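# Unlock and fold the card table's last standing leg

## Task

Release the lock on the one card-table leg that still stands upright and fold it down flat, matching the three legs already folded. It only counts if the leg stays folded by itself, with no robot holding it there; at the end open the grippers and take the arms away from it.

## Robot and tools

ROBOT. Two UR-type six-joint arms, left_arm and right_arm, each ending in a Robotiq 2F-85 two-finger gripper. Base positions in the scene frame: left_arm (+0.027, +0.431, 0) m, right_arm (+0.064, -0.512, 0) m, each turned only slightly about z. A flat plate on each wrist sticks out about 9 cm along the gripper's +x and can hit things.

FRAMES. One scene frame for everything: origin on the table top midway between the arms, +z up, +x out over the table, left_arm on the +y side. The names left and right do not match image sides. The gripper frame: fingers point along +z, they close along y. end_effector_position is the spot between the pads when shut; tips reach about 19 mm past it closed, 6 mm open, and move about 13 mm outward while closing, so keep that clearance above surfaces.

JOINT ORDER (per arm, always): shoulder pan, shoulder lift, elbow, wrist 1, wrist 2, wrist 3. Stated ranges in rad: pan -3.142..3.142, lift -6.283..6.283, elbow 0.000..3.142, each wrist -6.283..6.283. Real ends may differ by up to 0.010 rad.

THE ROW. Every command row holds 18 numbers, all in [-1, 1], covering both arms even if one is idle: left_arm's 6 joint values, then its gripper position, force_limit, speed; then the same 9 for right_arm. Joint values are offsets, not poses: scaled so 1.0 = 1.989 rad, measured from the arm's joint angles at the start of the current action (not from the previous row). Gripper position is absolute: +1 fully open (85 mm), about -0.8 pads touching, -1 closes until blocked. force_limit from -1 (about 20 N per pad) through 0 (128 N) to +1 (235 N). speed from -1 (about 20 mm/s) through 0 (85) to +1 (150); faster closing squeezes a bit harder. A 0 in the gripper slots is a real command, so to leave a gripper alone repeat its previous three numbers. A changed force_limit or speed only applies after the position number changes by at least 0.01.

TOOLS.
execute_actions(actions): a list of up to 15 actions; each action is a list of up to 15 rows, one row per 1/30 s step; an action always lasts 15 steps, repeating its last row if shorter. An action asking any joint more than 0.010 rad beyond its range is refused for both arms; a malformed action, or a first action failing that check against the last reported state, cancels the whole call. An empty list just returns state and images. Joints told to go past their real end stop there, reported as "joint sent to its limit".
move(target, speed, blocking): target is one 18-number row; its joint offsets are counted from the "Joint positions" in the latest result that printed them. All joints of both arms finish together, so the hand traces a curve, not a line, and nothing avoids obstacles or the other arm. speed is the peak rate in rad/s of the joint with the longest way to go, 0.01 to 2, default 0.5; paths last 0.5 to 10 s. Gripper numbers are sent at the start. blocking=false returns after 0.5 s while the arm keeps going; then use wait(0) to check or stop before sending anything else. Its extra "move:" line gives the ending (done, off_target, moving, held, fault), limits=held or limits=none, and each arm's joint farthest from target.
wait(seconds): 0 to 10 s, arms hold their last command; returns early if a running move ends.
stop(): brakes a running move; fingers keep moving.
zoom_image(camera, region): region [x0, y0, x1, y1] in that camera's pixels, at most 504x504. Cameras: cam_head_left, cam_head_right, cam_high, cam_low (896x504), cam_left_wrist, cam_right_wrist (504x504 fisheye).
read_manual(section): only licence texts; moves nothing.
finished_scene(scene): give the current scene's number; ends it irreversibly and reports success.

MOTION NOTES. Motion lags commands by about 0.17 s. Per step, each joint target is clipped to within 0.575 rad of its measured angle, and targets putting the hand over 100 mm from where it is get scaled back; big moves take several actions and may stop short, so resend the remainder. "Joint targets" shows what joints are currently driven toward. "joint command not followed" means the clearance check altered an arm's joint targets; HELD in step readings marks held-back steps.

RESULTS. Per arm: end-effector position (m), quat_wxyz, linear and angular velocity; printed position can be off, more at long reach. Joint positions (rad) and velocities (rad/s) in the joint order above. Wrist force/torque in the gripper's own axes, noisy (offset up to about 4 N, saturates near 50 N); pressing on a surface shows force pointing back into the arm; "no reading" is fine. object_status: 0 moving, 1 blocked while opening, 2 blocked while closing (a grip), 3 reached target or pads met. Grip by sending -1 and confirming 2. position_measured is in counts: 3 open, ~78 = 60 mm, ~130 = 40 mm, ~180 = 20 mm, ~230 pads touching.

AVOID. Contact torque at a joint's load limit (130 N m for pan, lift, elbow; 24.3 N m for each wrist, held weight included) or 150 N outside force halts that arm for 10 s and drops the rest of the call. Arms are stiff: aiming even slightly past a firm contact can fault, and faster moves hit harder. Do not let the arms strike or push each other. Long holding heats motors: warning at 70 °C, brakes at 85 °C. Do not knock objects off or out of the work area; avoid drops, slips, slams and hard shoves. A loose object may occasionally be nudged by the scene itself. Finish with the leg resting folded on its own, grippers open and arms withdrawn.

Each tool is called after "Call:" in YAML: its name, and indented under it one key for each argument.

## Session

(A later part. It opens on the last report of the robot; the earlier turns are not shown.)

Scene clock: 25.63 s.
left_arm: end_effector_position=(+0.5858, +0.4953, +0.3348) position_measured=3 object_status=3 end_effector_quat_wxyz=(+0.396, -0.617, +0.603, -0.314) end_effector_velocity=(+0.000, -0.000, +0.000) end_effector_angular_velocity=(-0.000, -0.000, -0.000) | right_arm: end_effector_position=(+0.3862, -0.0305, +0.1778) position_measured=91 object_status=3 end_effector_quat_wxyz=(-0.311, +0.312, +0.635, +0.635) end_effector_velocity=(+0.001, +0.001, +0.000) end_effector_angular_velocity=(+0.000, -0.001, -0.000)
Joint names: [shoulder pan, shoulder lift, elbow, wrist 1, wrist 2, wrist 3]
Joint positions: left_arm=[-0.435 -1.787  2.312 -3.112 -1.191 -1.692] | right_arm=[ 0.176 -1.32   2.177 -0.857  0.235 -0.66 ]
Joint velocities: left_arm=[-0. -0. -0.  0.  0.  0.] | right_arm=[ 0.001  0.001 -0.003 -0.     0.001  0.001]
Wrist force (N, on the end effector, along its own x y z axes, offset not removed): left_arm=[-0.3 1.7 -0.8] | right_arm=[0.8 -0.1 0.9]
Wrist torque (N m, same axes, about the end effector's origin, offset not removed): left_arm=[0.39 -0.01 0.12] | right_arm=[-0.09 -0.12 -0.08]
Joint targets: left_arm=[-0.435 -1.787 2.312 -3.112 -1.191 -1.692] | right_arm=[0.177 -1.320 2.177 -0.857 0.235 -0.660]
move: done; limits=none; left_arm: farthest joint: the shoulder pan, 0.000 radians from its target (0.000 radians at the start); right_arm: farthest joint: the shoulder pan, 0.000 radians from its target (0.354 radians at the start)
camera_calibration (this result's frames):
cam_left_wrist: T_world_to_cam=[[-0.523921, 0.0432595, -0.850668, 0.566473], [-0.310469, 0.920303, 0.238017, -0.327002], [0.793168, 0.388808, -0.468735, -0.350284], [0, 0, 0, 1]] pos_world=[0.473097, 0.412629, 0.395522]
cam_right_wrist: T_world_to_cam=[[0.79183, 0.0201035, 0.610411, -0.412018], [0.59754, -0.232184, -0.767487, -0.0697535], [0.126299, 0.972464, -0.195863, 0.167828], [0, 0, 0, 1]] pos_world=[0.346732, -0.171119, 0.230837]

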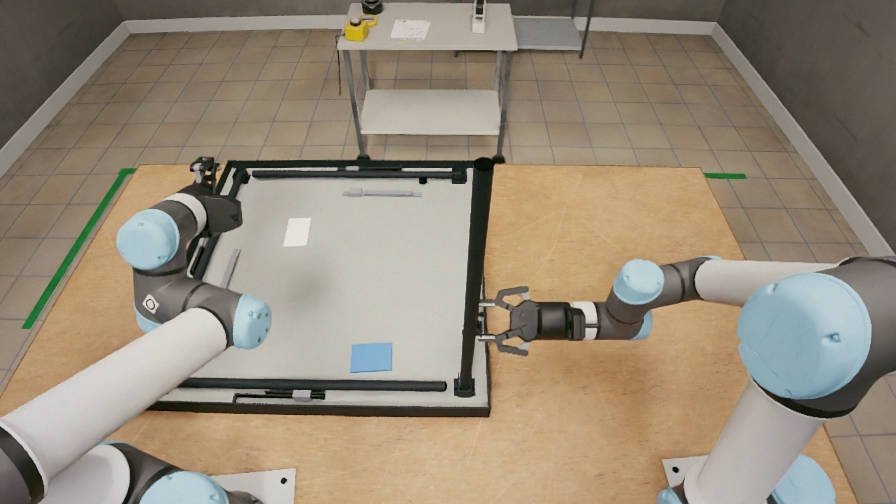

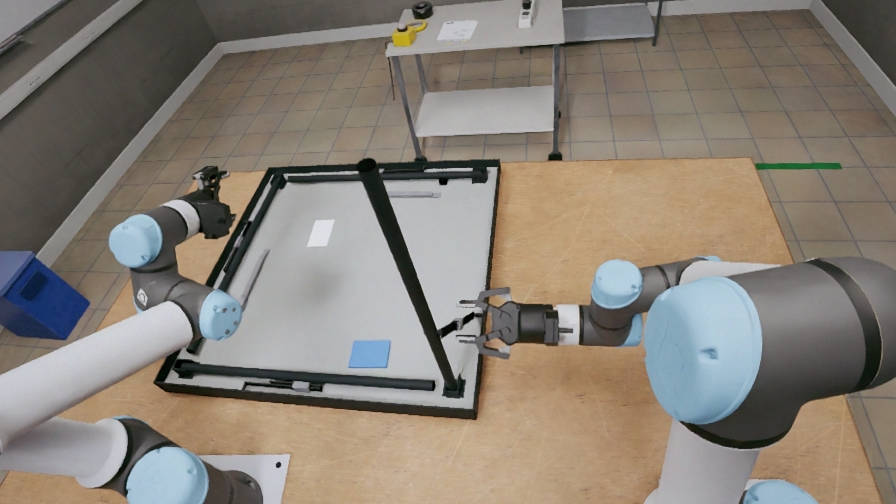

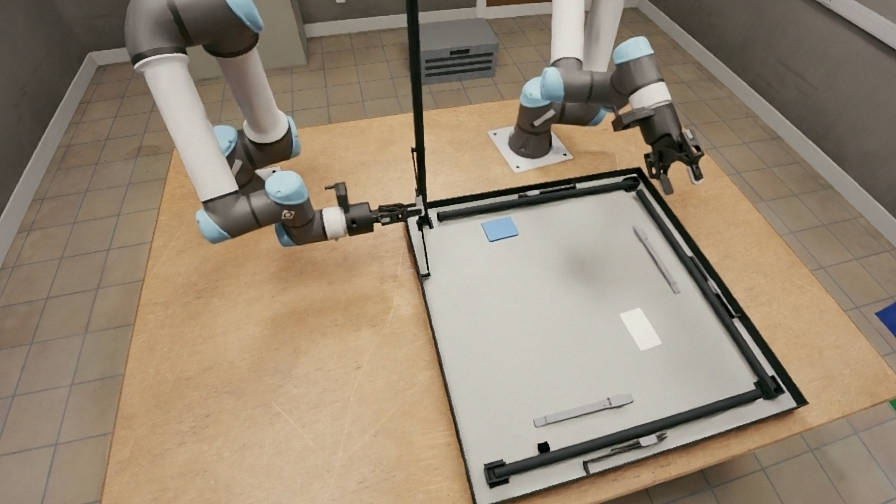

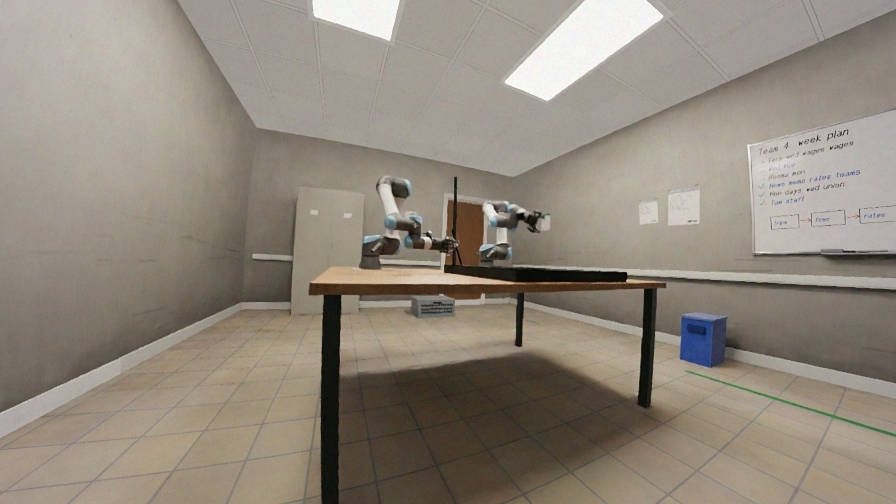

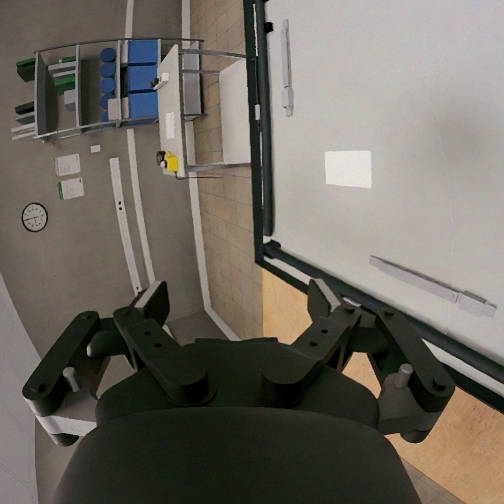

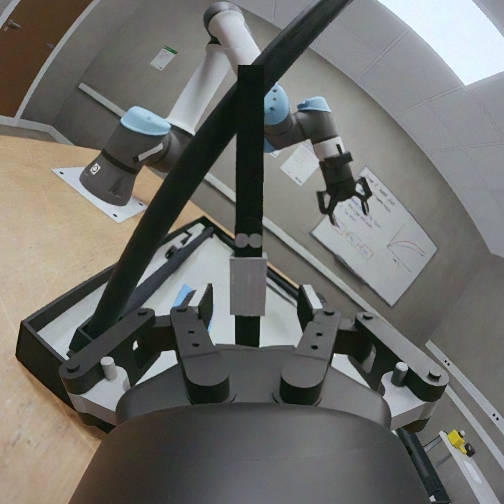

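Call:
move:
  target: [0,0,0,0,0,0,1,0,0,0.017,-0.0109,0.0026,0.0083,0.017,0,0.3,-0.6,0]
  speed: 0.1

Call:
move:
  target: [0,0,0,0,0,0,1,0,0,0,0,0,0,0,0,-1,-0.6,-0.5]

Call:
move:
  target: [0,0,0,0,0,0,1,0,0,-0.004,0.0237,-0.0065,-0.0172,-0.004,0,-1,-0.6,-0.5]
  speed: 0.04

Scene clock: 31.93 s.
left_arm: end_effector_position=(+0.5858, +0.4953, +0.3348) position_measured=3 object_status=3 end_effector_quat_wxyz=(+0.396, -0.617, +0.603, -0.314) end_effector_velocity=(-0.000, +0.000, +0.000) end_effector_angular_velocity=(+0.001, -0.000, +0.001) | right_arm: end_effector_position=(+0.3749, -0.0209, +0.1842) position_measured=91 object_status=3 end_effector_quat_wxyz=(-0.311, +0.312, +0.635, +0.635) end_effector_velocity=(-0.001, +0.001, -0.000) end_effector_angular_velocity=(-0.000, +0.001, +0.000)
Joint names: [shoulder pan, shoulder lift, elbow, wrist 1, wrist 2, wrist 3]
Joint positions: left_arm=[-0.435 -1.787  2.312 -3.112 -1.191 -1.692] | right_arm=[ 0.21  -1.341  2.182 -0.841  0.269 -0.66 ]
Joint velocities: left_arm=[-0.    -0.001  0.001 -0.     0.001  0.   ] | right_arm=[ 0.002 -0.     0.     0.001  0.002  0.   ]
Wrist force (N, on the end effector, along its own x y z axes, offset not removed): left_arm=[0.3 2.2 -0.5] | right_arm=[-1.3 -0.1 1.2]
Wrist torque (N m, same axes, about the end effector's origin, offset not removed): left_arm=[0.52 0.07 -0.04] | right_arm=[-0.10 0.25 -0.07]
Joint targets: left_arm=[-0.435 -1.787 2.312 -3.112 -1.191 -1.692] | right_arm=[0.210 -1.341 2.182 -0.841 0.269 -0.660]
move: done; limits=none; left_arm: farthest joint: the shoulder pan, 0.000 radians from its target (0.000 radians at the start); right_arm: farthest joint: the shoulder pan, 0.000 radians from its target (0.033 radians at the start)
camera_calibration (this result's frames):
cam_left_wrist: T_world_to_cam=[[-0.523921, 0.0432594, -0.850668, 0.566473], [-0.310469, 0.920303, 0.238016, -0.327002], [0.793168, 0.388808, -0.468735, -0.350284], [0, 0, 0, 1]] pos_world=[0.473097, 0.412629, 0.395522]
cam_right_wrist: T_world_to_cam=[[0.791849, 0.0201092, 0.610386, -0.407195], [0.597514, -0.232206, -0.7675, -0.0558065], [0.126302, 0.972459, -0.195888, 0.161151], [0, 0, 0, 1]] pos_world=[0.335428, -0.161483, 0.237282]

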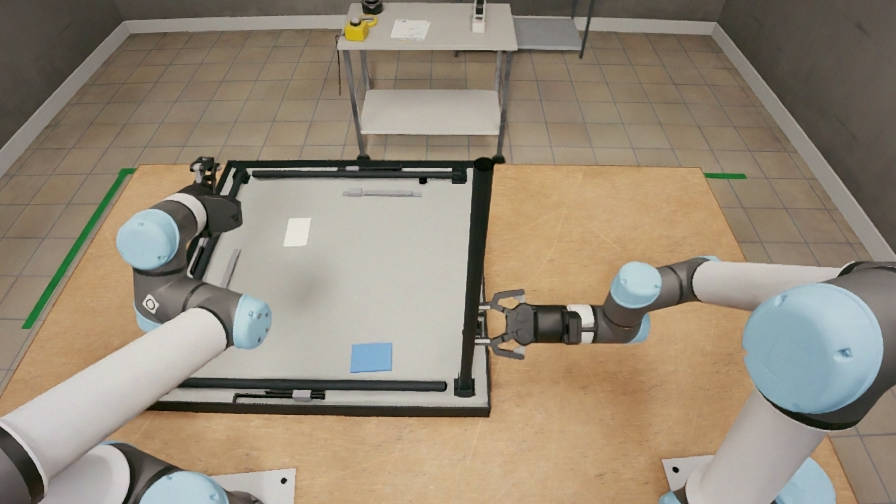

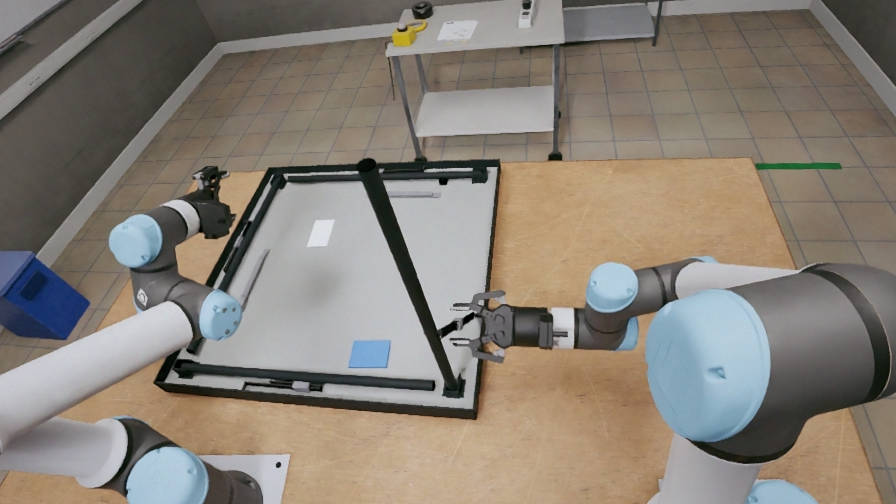

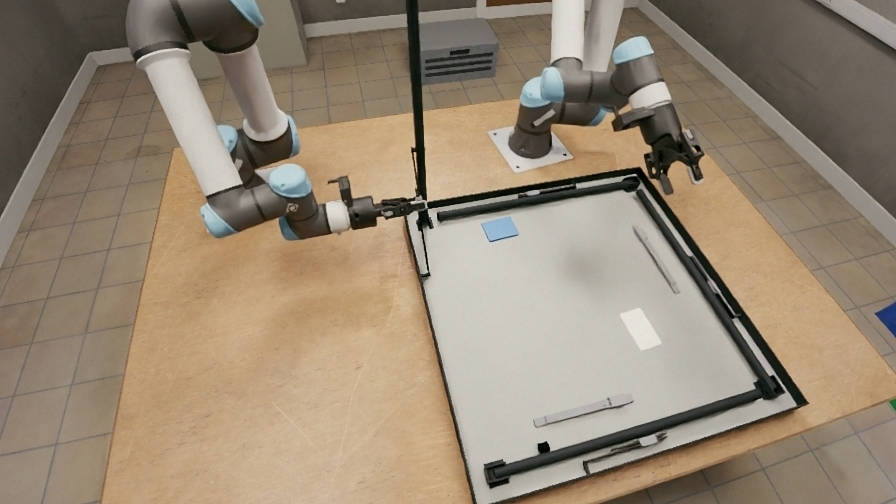

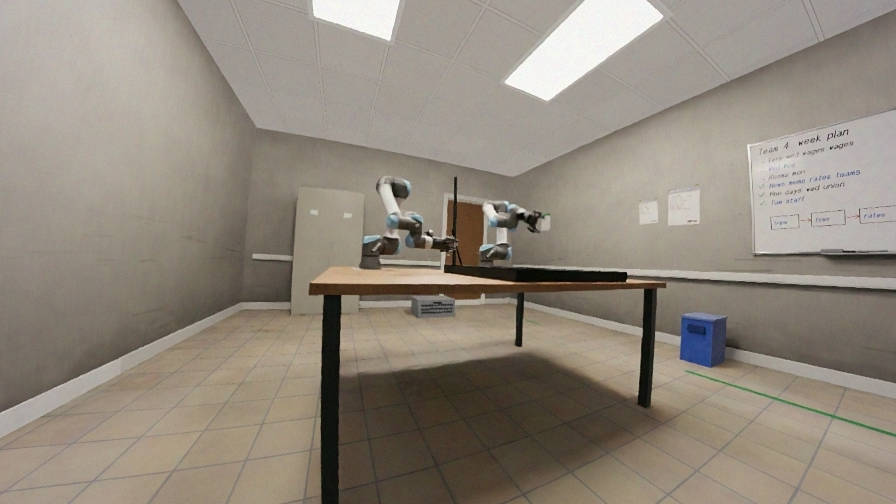

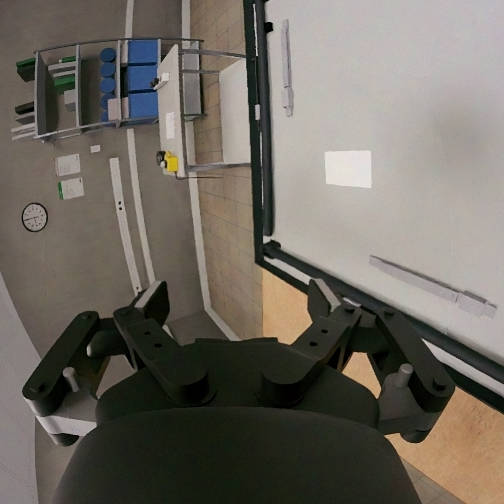

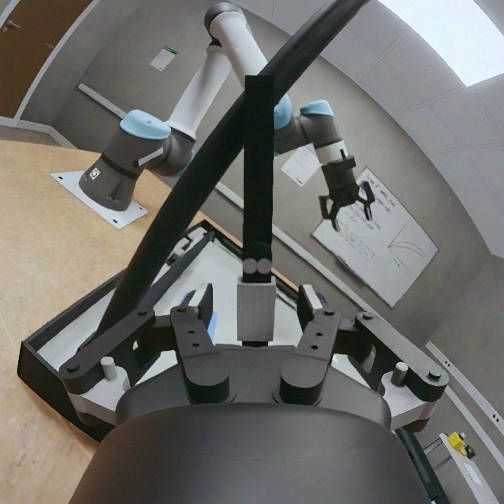

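Scene clock: 32.83 s.
left_arm: end_effector_position=(+0.5858, +0.4953, +0.3348) position_measured=3 object_status=3 end_effector_quat_wxyz=(+0.396, -0.617, +0.603, -0.314) end_effector_velocity=(+0.000, -0.000, +0.000) end_effector_angular_velocity=(-0.000, -0.000, -0.000) | right_arm: end_effector_position=(+0.3749, -0.0209, +0.1842) position_measured=178 object_status=0 end_effector_quat_wxyz=(-0.311, +0.312, +0.635, +0.635) end_effector_velocity=(+0.000, -0.000, +0.000) end_effector_angular_velocity=(+0.000, -0.001, -0.000)
Joint names: [shoulder pan, shoulder lift, elbow, wrist 1, wrist 2, wrist 3]
Joint positions: left_arm=[-0.435 -1.787  2.312 -3.112 -1.191 -1.692] | right_arm=[ 0.21  -1.341  2.182 -0.841  0.269 -0.66 ]
Joint velocities: left_arm=[-0. -0. -0.  0. -0. -0.] | right_arm=[-0.     0.    -0.001  0.    -0.    -0.   ]
Wrist force (N, on the end effector, along its own x y z axes, offset not removed): left_arm=[-1.3 -0.3 -1.3] | right_arm=[-0.7 11.4 -4.2]
Wrist torque (N m, same axes, about the end effector's origin, offset not removed): left_arm=[0.02 0.11 0.00] | right_arm=[-0.08 0.09 0.00]
Joint targets: left_arm=[-0.435 -1.787 2.312 -3.112 -1.191 -1.692] | right_arm=[0.210 -1.341 2.182 -0.841 0.269 -0.660]
move: done; limits=none; left_arm: farthest joint: the shoulder pan, 0.000 radians from its target (0.000 radians at the start); right_arm: farthest joint: the shoulder pan, 0.000 radians from its target (0.000 radians at the start)
camera_calibration (this result's frames):
cam_left_wrist: T_world_to_cam=[[-0.52392, 0.0432594, -0.850668, 0.566473], [-0.310469, 0.920303, 0.238016, -0.327002], [0.793168, 0.388808, -0.468735, -0.350284], [0, 0, 0, 1]] pos_world=[0.473097, 0.412629, 0.395522]
cam_right_wrist: T_world_to_cam=[[0.79185, 0.0200241, 0.610387, -0.407214], [0.597491, -0.23227, -0.767499, -0.055797], [0.126406, 0.972445, -0.195887, 0.161099], [0, 0, 0, 1]] pos_world=[0.335426, -0.161466, 0.237291]

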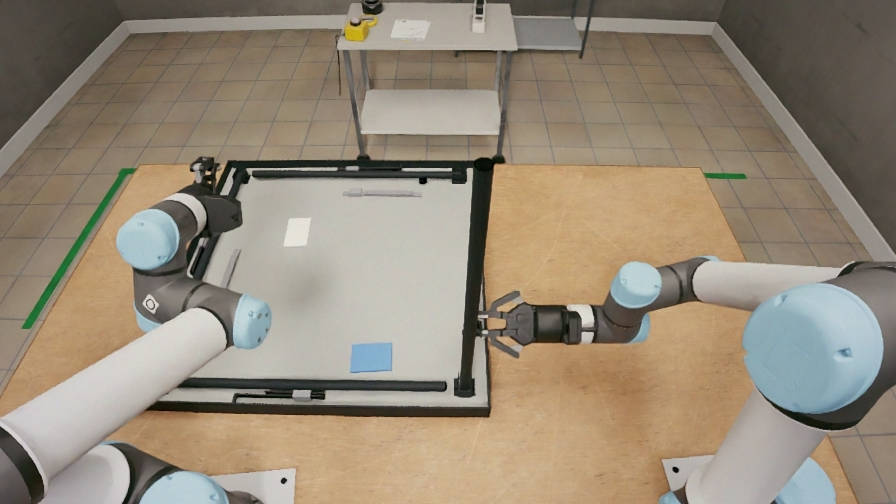

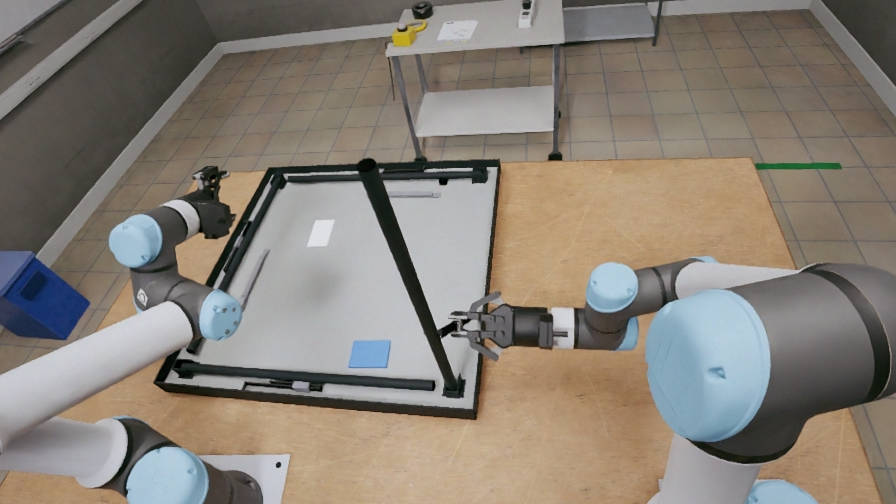

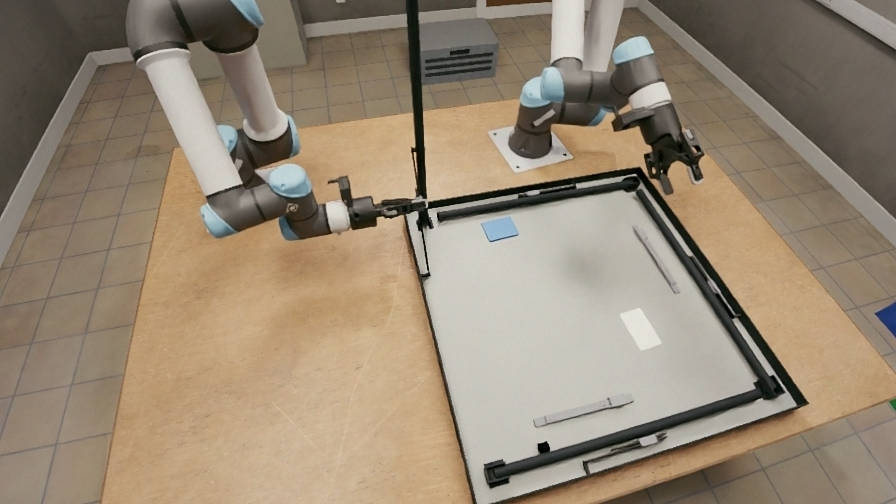

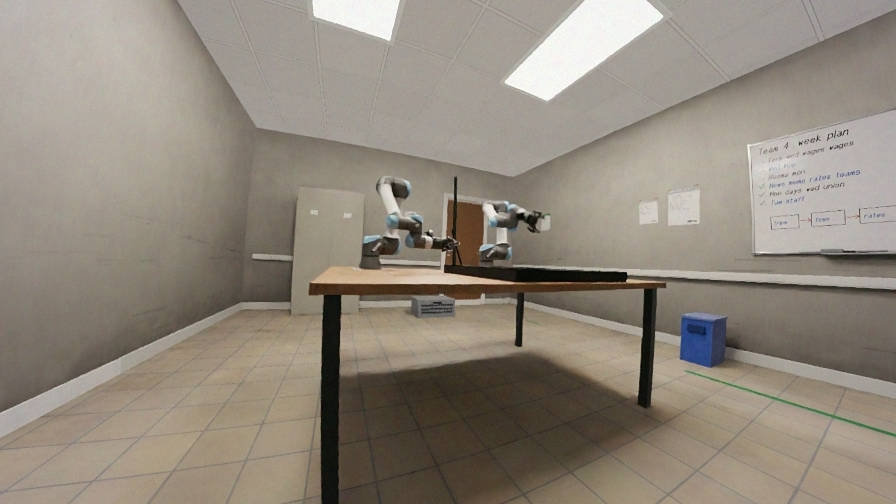

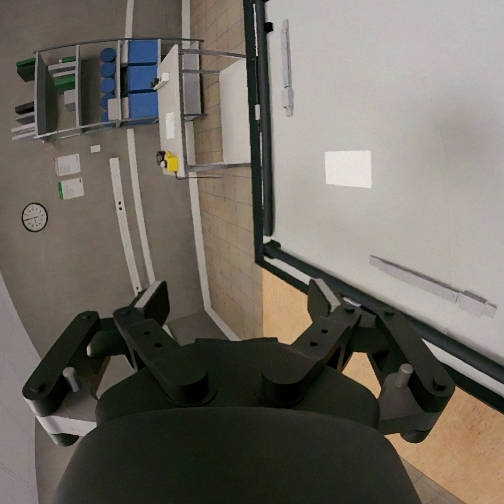

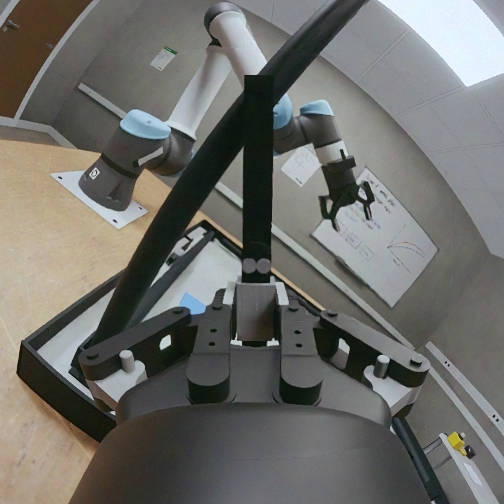

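Scene clock: 34.33 s.
left_arm: end_effector_position=(+0.5858, +0.4953, +0.3348) position_measured=3 object_status=3 end_effector_quat_wxyz=(+0.396, -0.617, +0.603, -0.314) end_effector_velocity=(-0.000, -0.000, -0.000) end_effector_angular_velocity=(-0.000, +0.001, -0.001) | right_arm: end_effector_position=(+0.3856, -0.0210, +0.1705) position_measured=178 object_status=2 end_effector_quat_wxyz=(-0.311, +0.312, +0.635, +0.635) end_effector_velocity=(+0.001, +0.000, +0.000) end_effector_angular_velocity=(+0.000, -0.001, +0.000)
Joint names: [shoulder pan, shoulder lift, elbow, wrist 1, wrist 2, wrist 3]
Joint positions: left_arm=[-0.435 -1.787  2.312 -3.112 -1.191 -1.692] | right_arm=[ 0.202 -1.294  2.17  -0.875  0.261 -0.66 ]
Joint velocities: left_arm=[-0.    -0.     0.001 -0.    -0.001 -0.   ] | right_arm=[ 0.     0.001 -0.002 -0.001 -0.     0.   ]
Wrist force (N, on the end effector, along its own x y z axes, offset not removed): left_arm=[0.1 0.9 -1.1] | right_arm=[0.8 11.6 1.4]
Wrist torque (N m, same axes, about the end effector's origin, offset not removed): left_arm=[0.21 -0.03 -0.03] | right_arm=[0.00 0.07 0.04]
Joint targets: left_arm=[-0.435 -1.787 2.312 -3.112 -1.191 -1.692] | right_arm=[0.202 -1.294 2.170 -0.875 0.261 -0.660]
move: done; limits=none; left_arm: farthest joint: the shoulder pan, 0.000 radians from its target (0.000 radians at the start); right_arm: farthest joint: the shoulder pan, 0.000 radians from its target (0.008 radians at the start)
camera_calibration (this result's frames):
cam_right_wrist: T_world_to_cam=[[0.791835, 0.0200078, 0.610408, -0.407277], [0.597507, -0.232268, -0.767487, -0.0727617], [0.126422, 0.972446, -0.195873, 0.157147], [0, 0, 0, 1]] pos_world=[0.346105, -0.161569, 0.223542]

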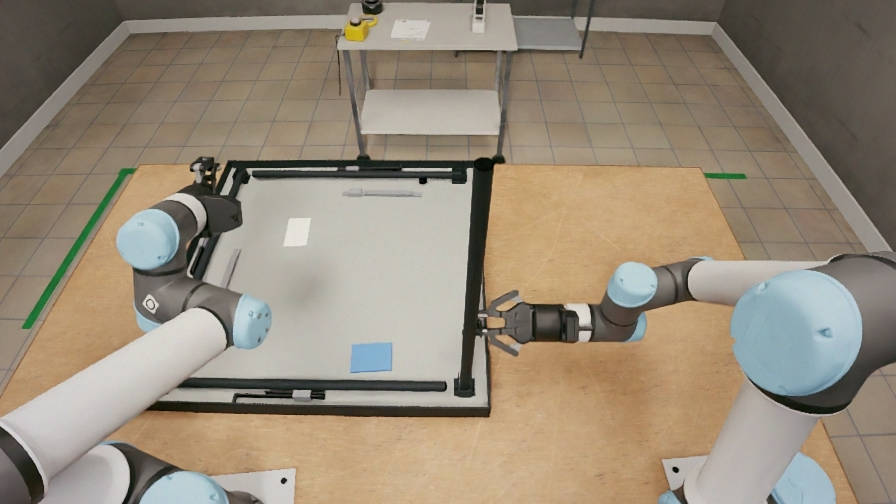

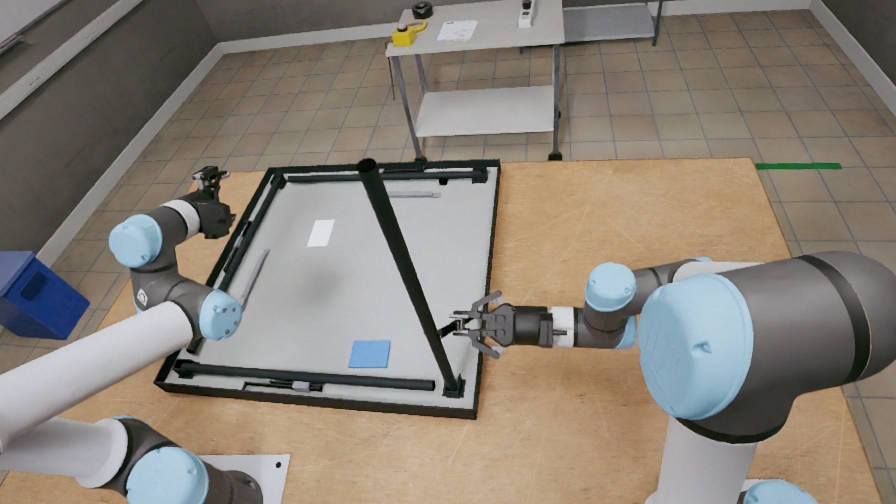

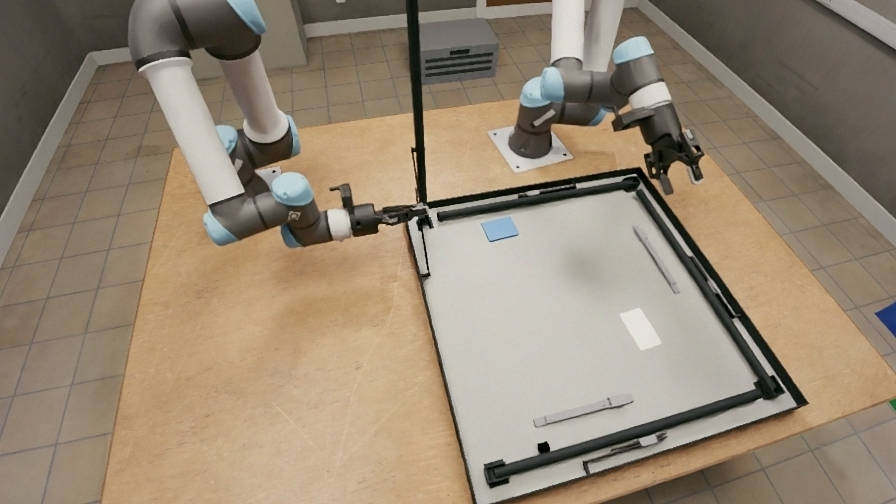

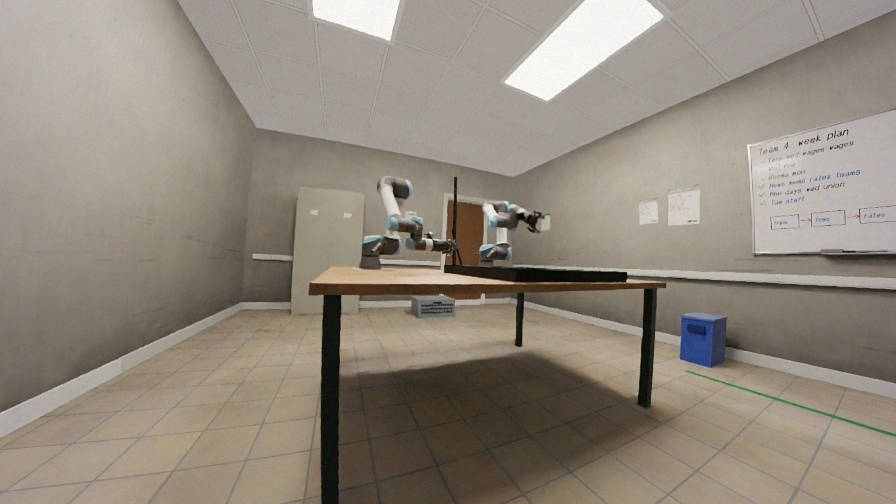

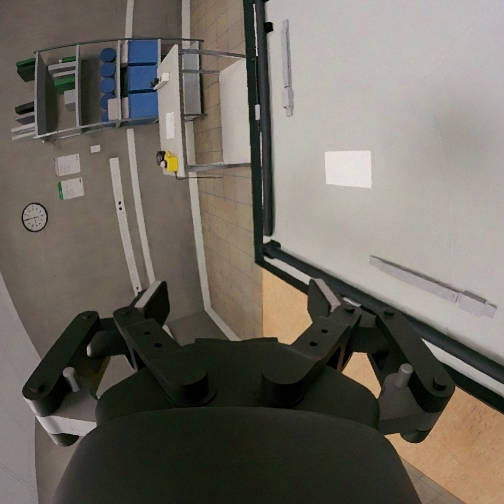

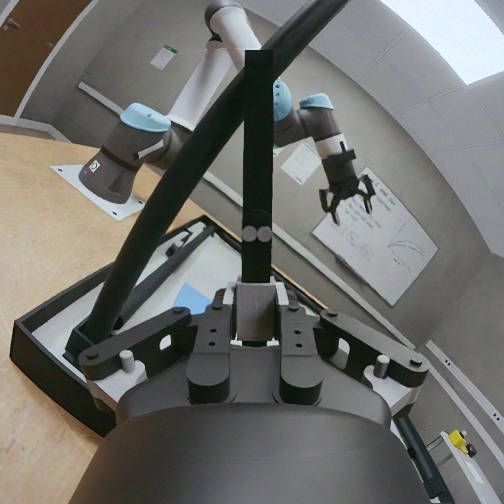

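Call:
move:
  target: [0,0,0,0,0,0,1,0,0,-0.0025,0.014,-0.005,-0.009,-0.0025,0,-1,-0.6,-0.5]
  speed: 0.04

Call:
move:
  target: [0,0,0,0,0,0,1,0,0,-0.002,0,-0.008,0.008,-0.002,0.025,-1,-0.6,-0.5]
  speed: 0.05

Scene clock: 38.73 s.
left_arm: end_effector_position=(+0.5858, +0.4953, +0.3348) position_measured=3 object_status=3 end_effector_quat_wxyz=(+0.396, -0.617, +0.603, -0.314) end_effector_velocity=(-0.000, +0.000, -0.001) end_effector_angular_velocity=(+0.001, +0.001, +0.000) | right_arm: end_effector_position=(+0.3924, -0.0211, +0.1627) position_measured=178 object_status=2 end_effector_quat_wxyz=(-0.311, +0.312, +0.635, +0.635) end_effector_velocity=(+0.000, +0.000, -0.000) end_effector_angular_velocity=(+0.000, -0.001, +0.001)
Joint names: [shoulder pan, shoulder lift, elbow, wrist 1, wrist 2, wrist 3]
Joint positions: left_arm=[-0.435 -1.787  2.312 -3.112 -1.191 -1.692] | right_arm=[ 0.197 -1.266  2.16  -0.893  0.256 -0.66 ]
Joint velocities: left_arm=[-0.     0.001  0.001  0.     0.001  0.   ] | right_arm=[ 0.001  0.002 -0.002 -0.001 -0.001 -0.   ]
Wrist force (N, on the end effector, along its own x y z axes, offset not removed): left_arm=[0.9 -0.5 -1.4] | right_arm=[0.8 -0.7 6.8]
Wrist torque (N m, same axes, about the end effector's origin, offset not removed): left_arm=[0.05 -0.05 -0.04] | right_arm=[0.19 0.02 0.13]
Joint targets: left_arm=[-0.435 -1.787 2.312 -3.112 -1.191 -1.692] | right_arm=[0.197 -1.266 2.160 -0.893 0.256 -0.660]
move: done; limits=none; left_arm: farthest joint: the shoulder pan, 0.000 radians from its target (0.000 radians at the start); right_arm: farthest joint: the shoulder pan, 0.000 radians from its target (0.005 radians at the start)
camera_calibration (this result's frames):
cam_left_wrist: T_world_to_cam=[[-0.523921, 0.0432594, -0.850668, 0.566473], [-0.310469, 0.920303, 0.238016, -0.327002], [0.793168, 0.388808, -0.468735, -0.350284], [0, 0, 0, 1]] pos_world=[0.473097, 0.412629, 0.395522]
cam_right_wrist: T_world_to_cam=[[0.791837, 0.0200289, 0.610404, -0.407881], [0.59751, -0.23225, -0.767491, -0.0828366], [0.126394, 0.97245, -0.195872, 0.154872], [0, 0, 0, 1]] pos_world=[0.352896, -0.161674, 0.21573]

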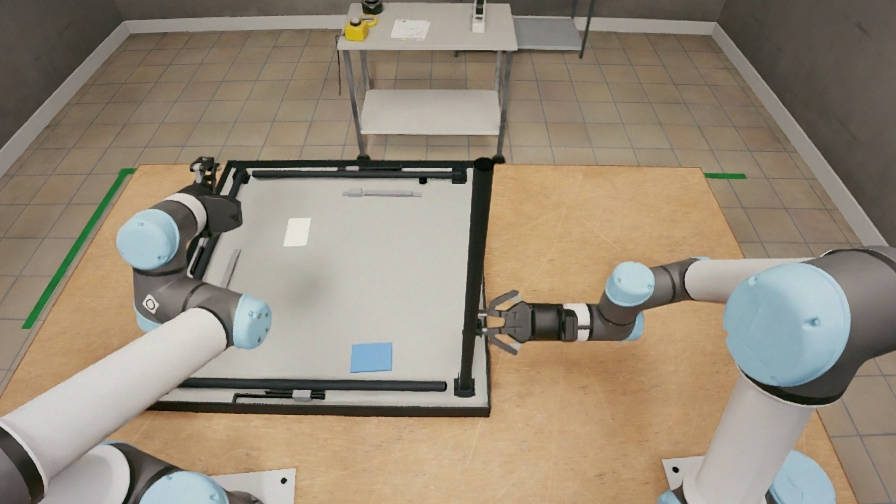

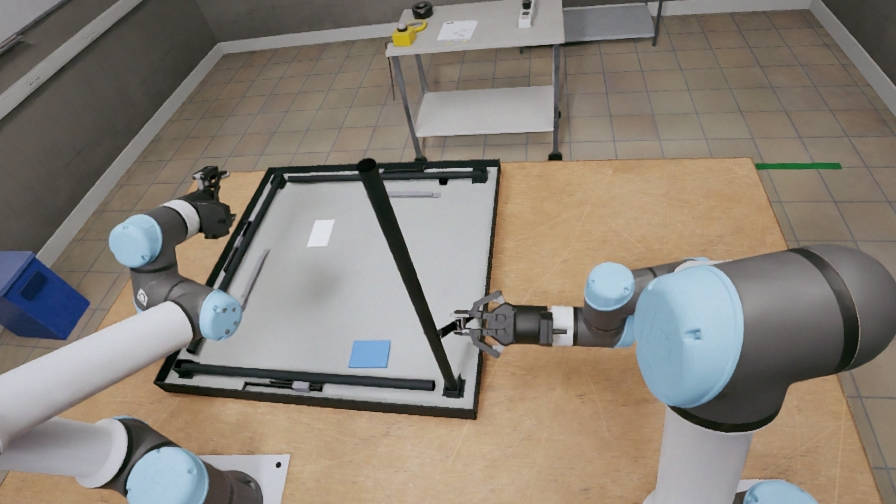

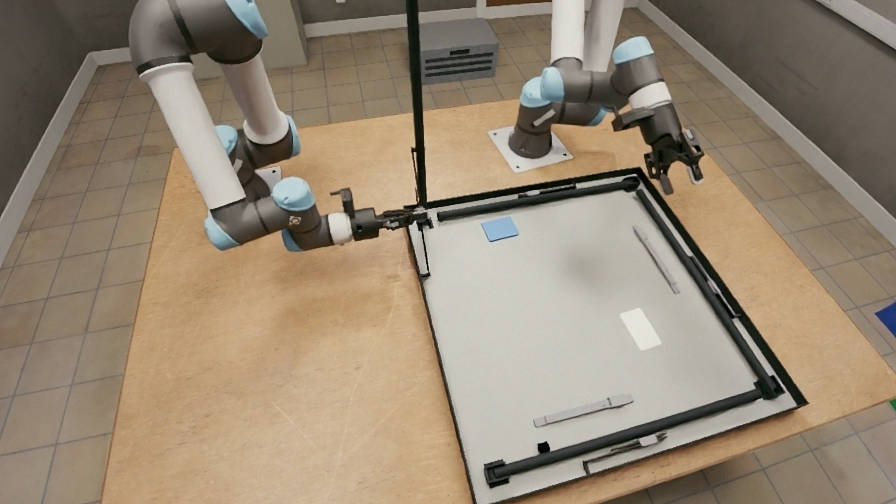

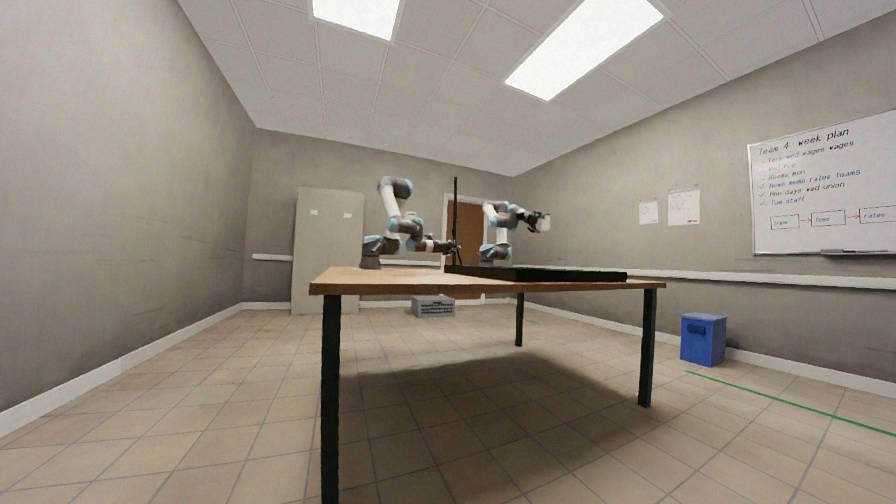

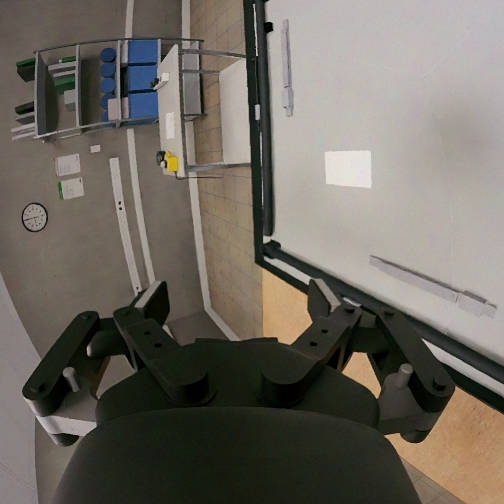

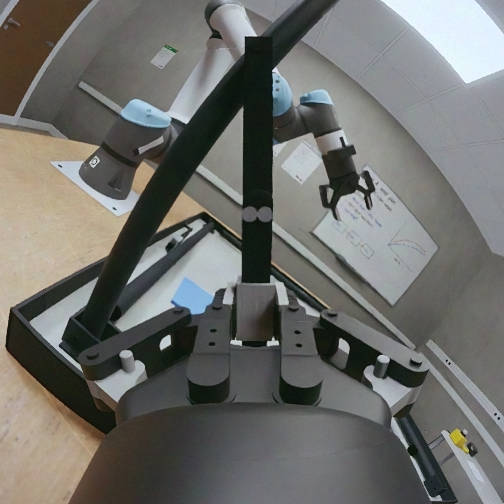

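Scene clock: 40.07 s.
left_arm: end_effector_position=(+0.5858, +0.4953, +0.3348) position_measured=3 object_status=3 end_effector_quat_wxyz=(+0.396, -0.617, +0.603, -0.314) end_effector_velocity=(-0.000, -0.000, +0.000) end_effector_angular_velocity=(-0.001, -0.001, -0.001) | right_arm: end_effector_position=(+0.3980, -0.0212, +0.1666) position_measured=178 object_status=2 end_effector_quat_wxyz=(-0.326, +0.327, +0.627, +0.627) end_effector_velocity=(-0.000, +0.000, -0.000) end_effector_angular_velocity=(-0.000, +0.003, -0.000)
Joint names: [shoulder pan, shoulder lift, elbow, wrist 1, wrist 2, wrist 3]
Joint positions: left_arm=[-0.435 -1.787  2.312 -3.112 -1.191 -1.692] | right_arm=[ 0.193 -1.266  2.144 -0.877  0.252 -0.61 ]
Joint velocities: left_arm=[ 0.    -0.001  0.    -0.001 -0.001 -0.   ] | right_arm=[ 0.001  0.    -0.     0.001  0.001  0.002]
Wrist force (N, on the end effector, along its own x y z axes, offset not removed): left_arm=[1.3 1.1 -1.7] | right_arm=[-0.4 2.9 10.5]
Wrist torque (N m, same axes, about the end effector's origin, offset not removed): left_arm=[0.34 -0.24 -0.04] | right_arm=[0.14 0.21 -0.46]
Joint targets: left_arm=[-0.435 -1.787 2.312 -3.112 -1.191 -1.692] | right_arm=[0.193 -1.266 2.144 -0.877 0.252 -0.610]
move: done; limits=none; left_arm: farthest joint: the shoulder pan, 0.000 radians from its target (0.000 radians at the start); right_arm: farthest joint: the shoulder pan, 0.000 radians from its target (0.004 radians at the start)
camera_calibration (this result's frames):
cam_right_wrist: T_world_to_cam=[[0.821145, 0.0199788, 0.57037, -0.419665], [0.558696, -0.232201, -0.796205, -0.0629343], [0.116533, 0.972463, -0.201833, 0.15996], [0, 0, 0, 1]] pos_world=[0.361127, -0.161784, 0.221541]

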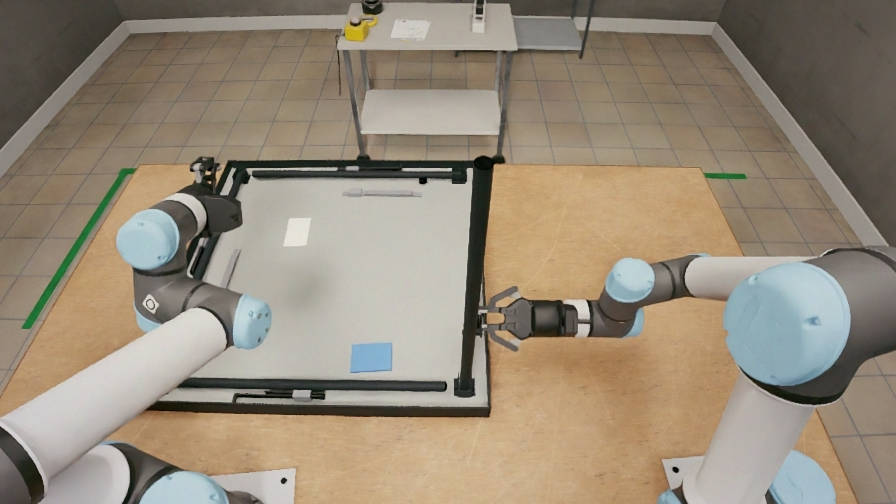

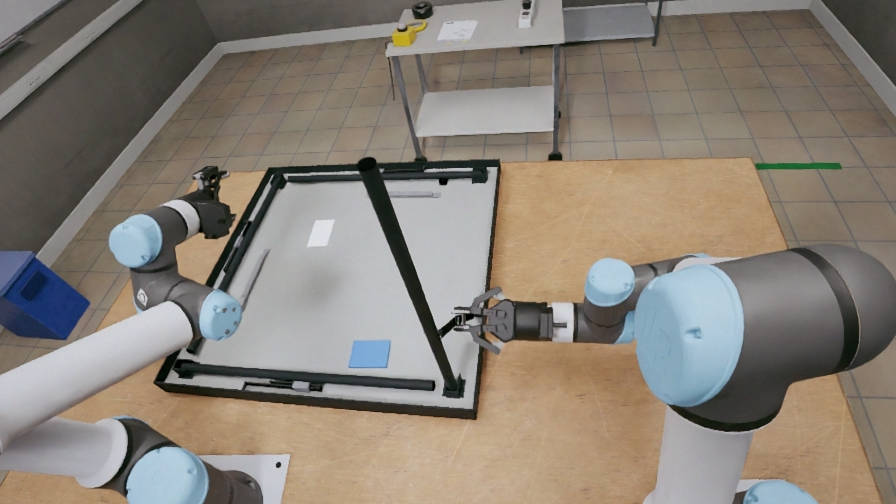

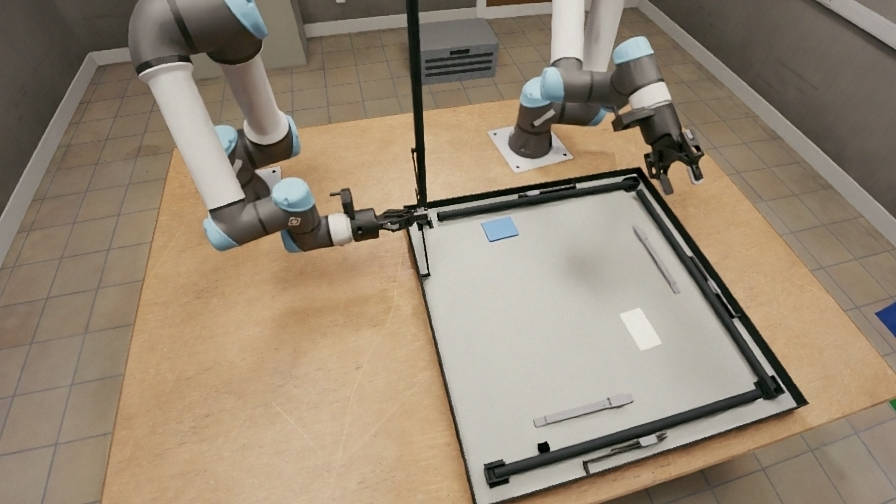

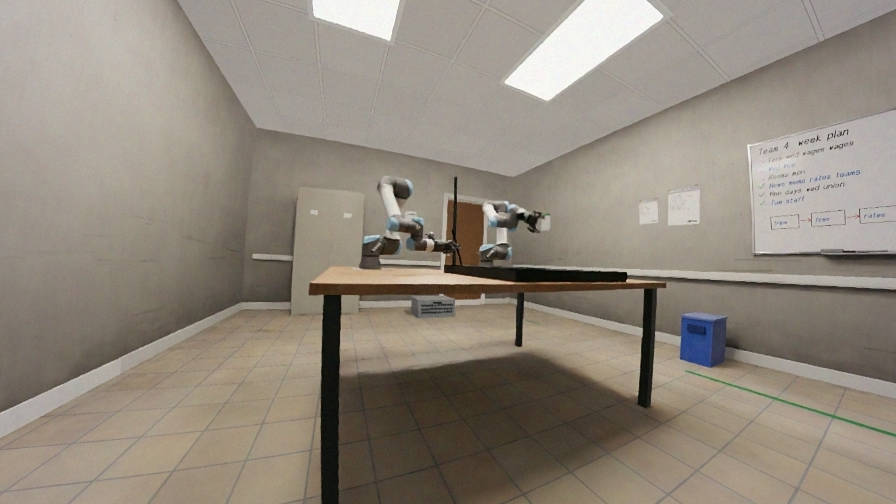

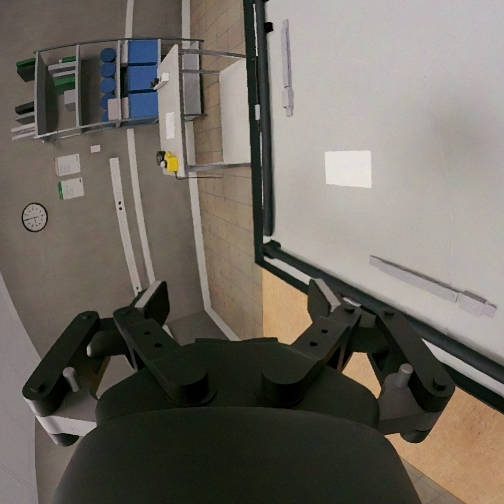

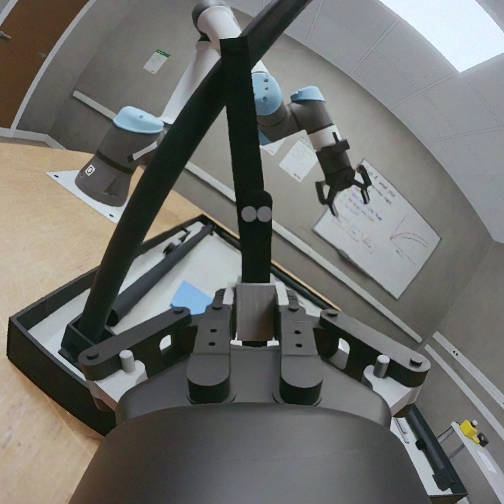

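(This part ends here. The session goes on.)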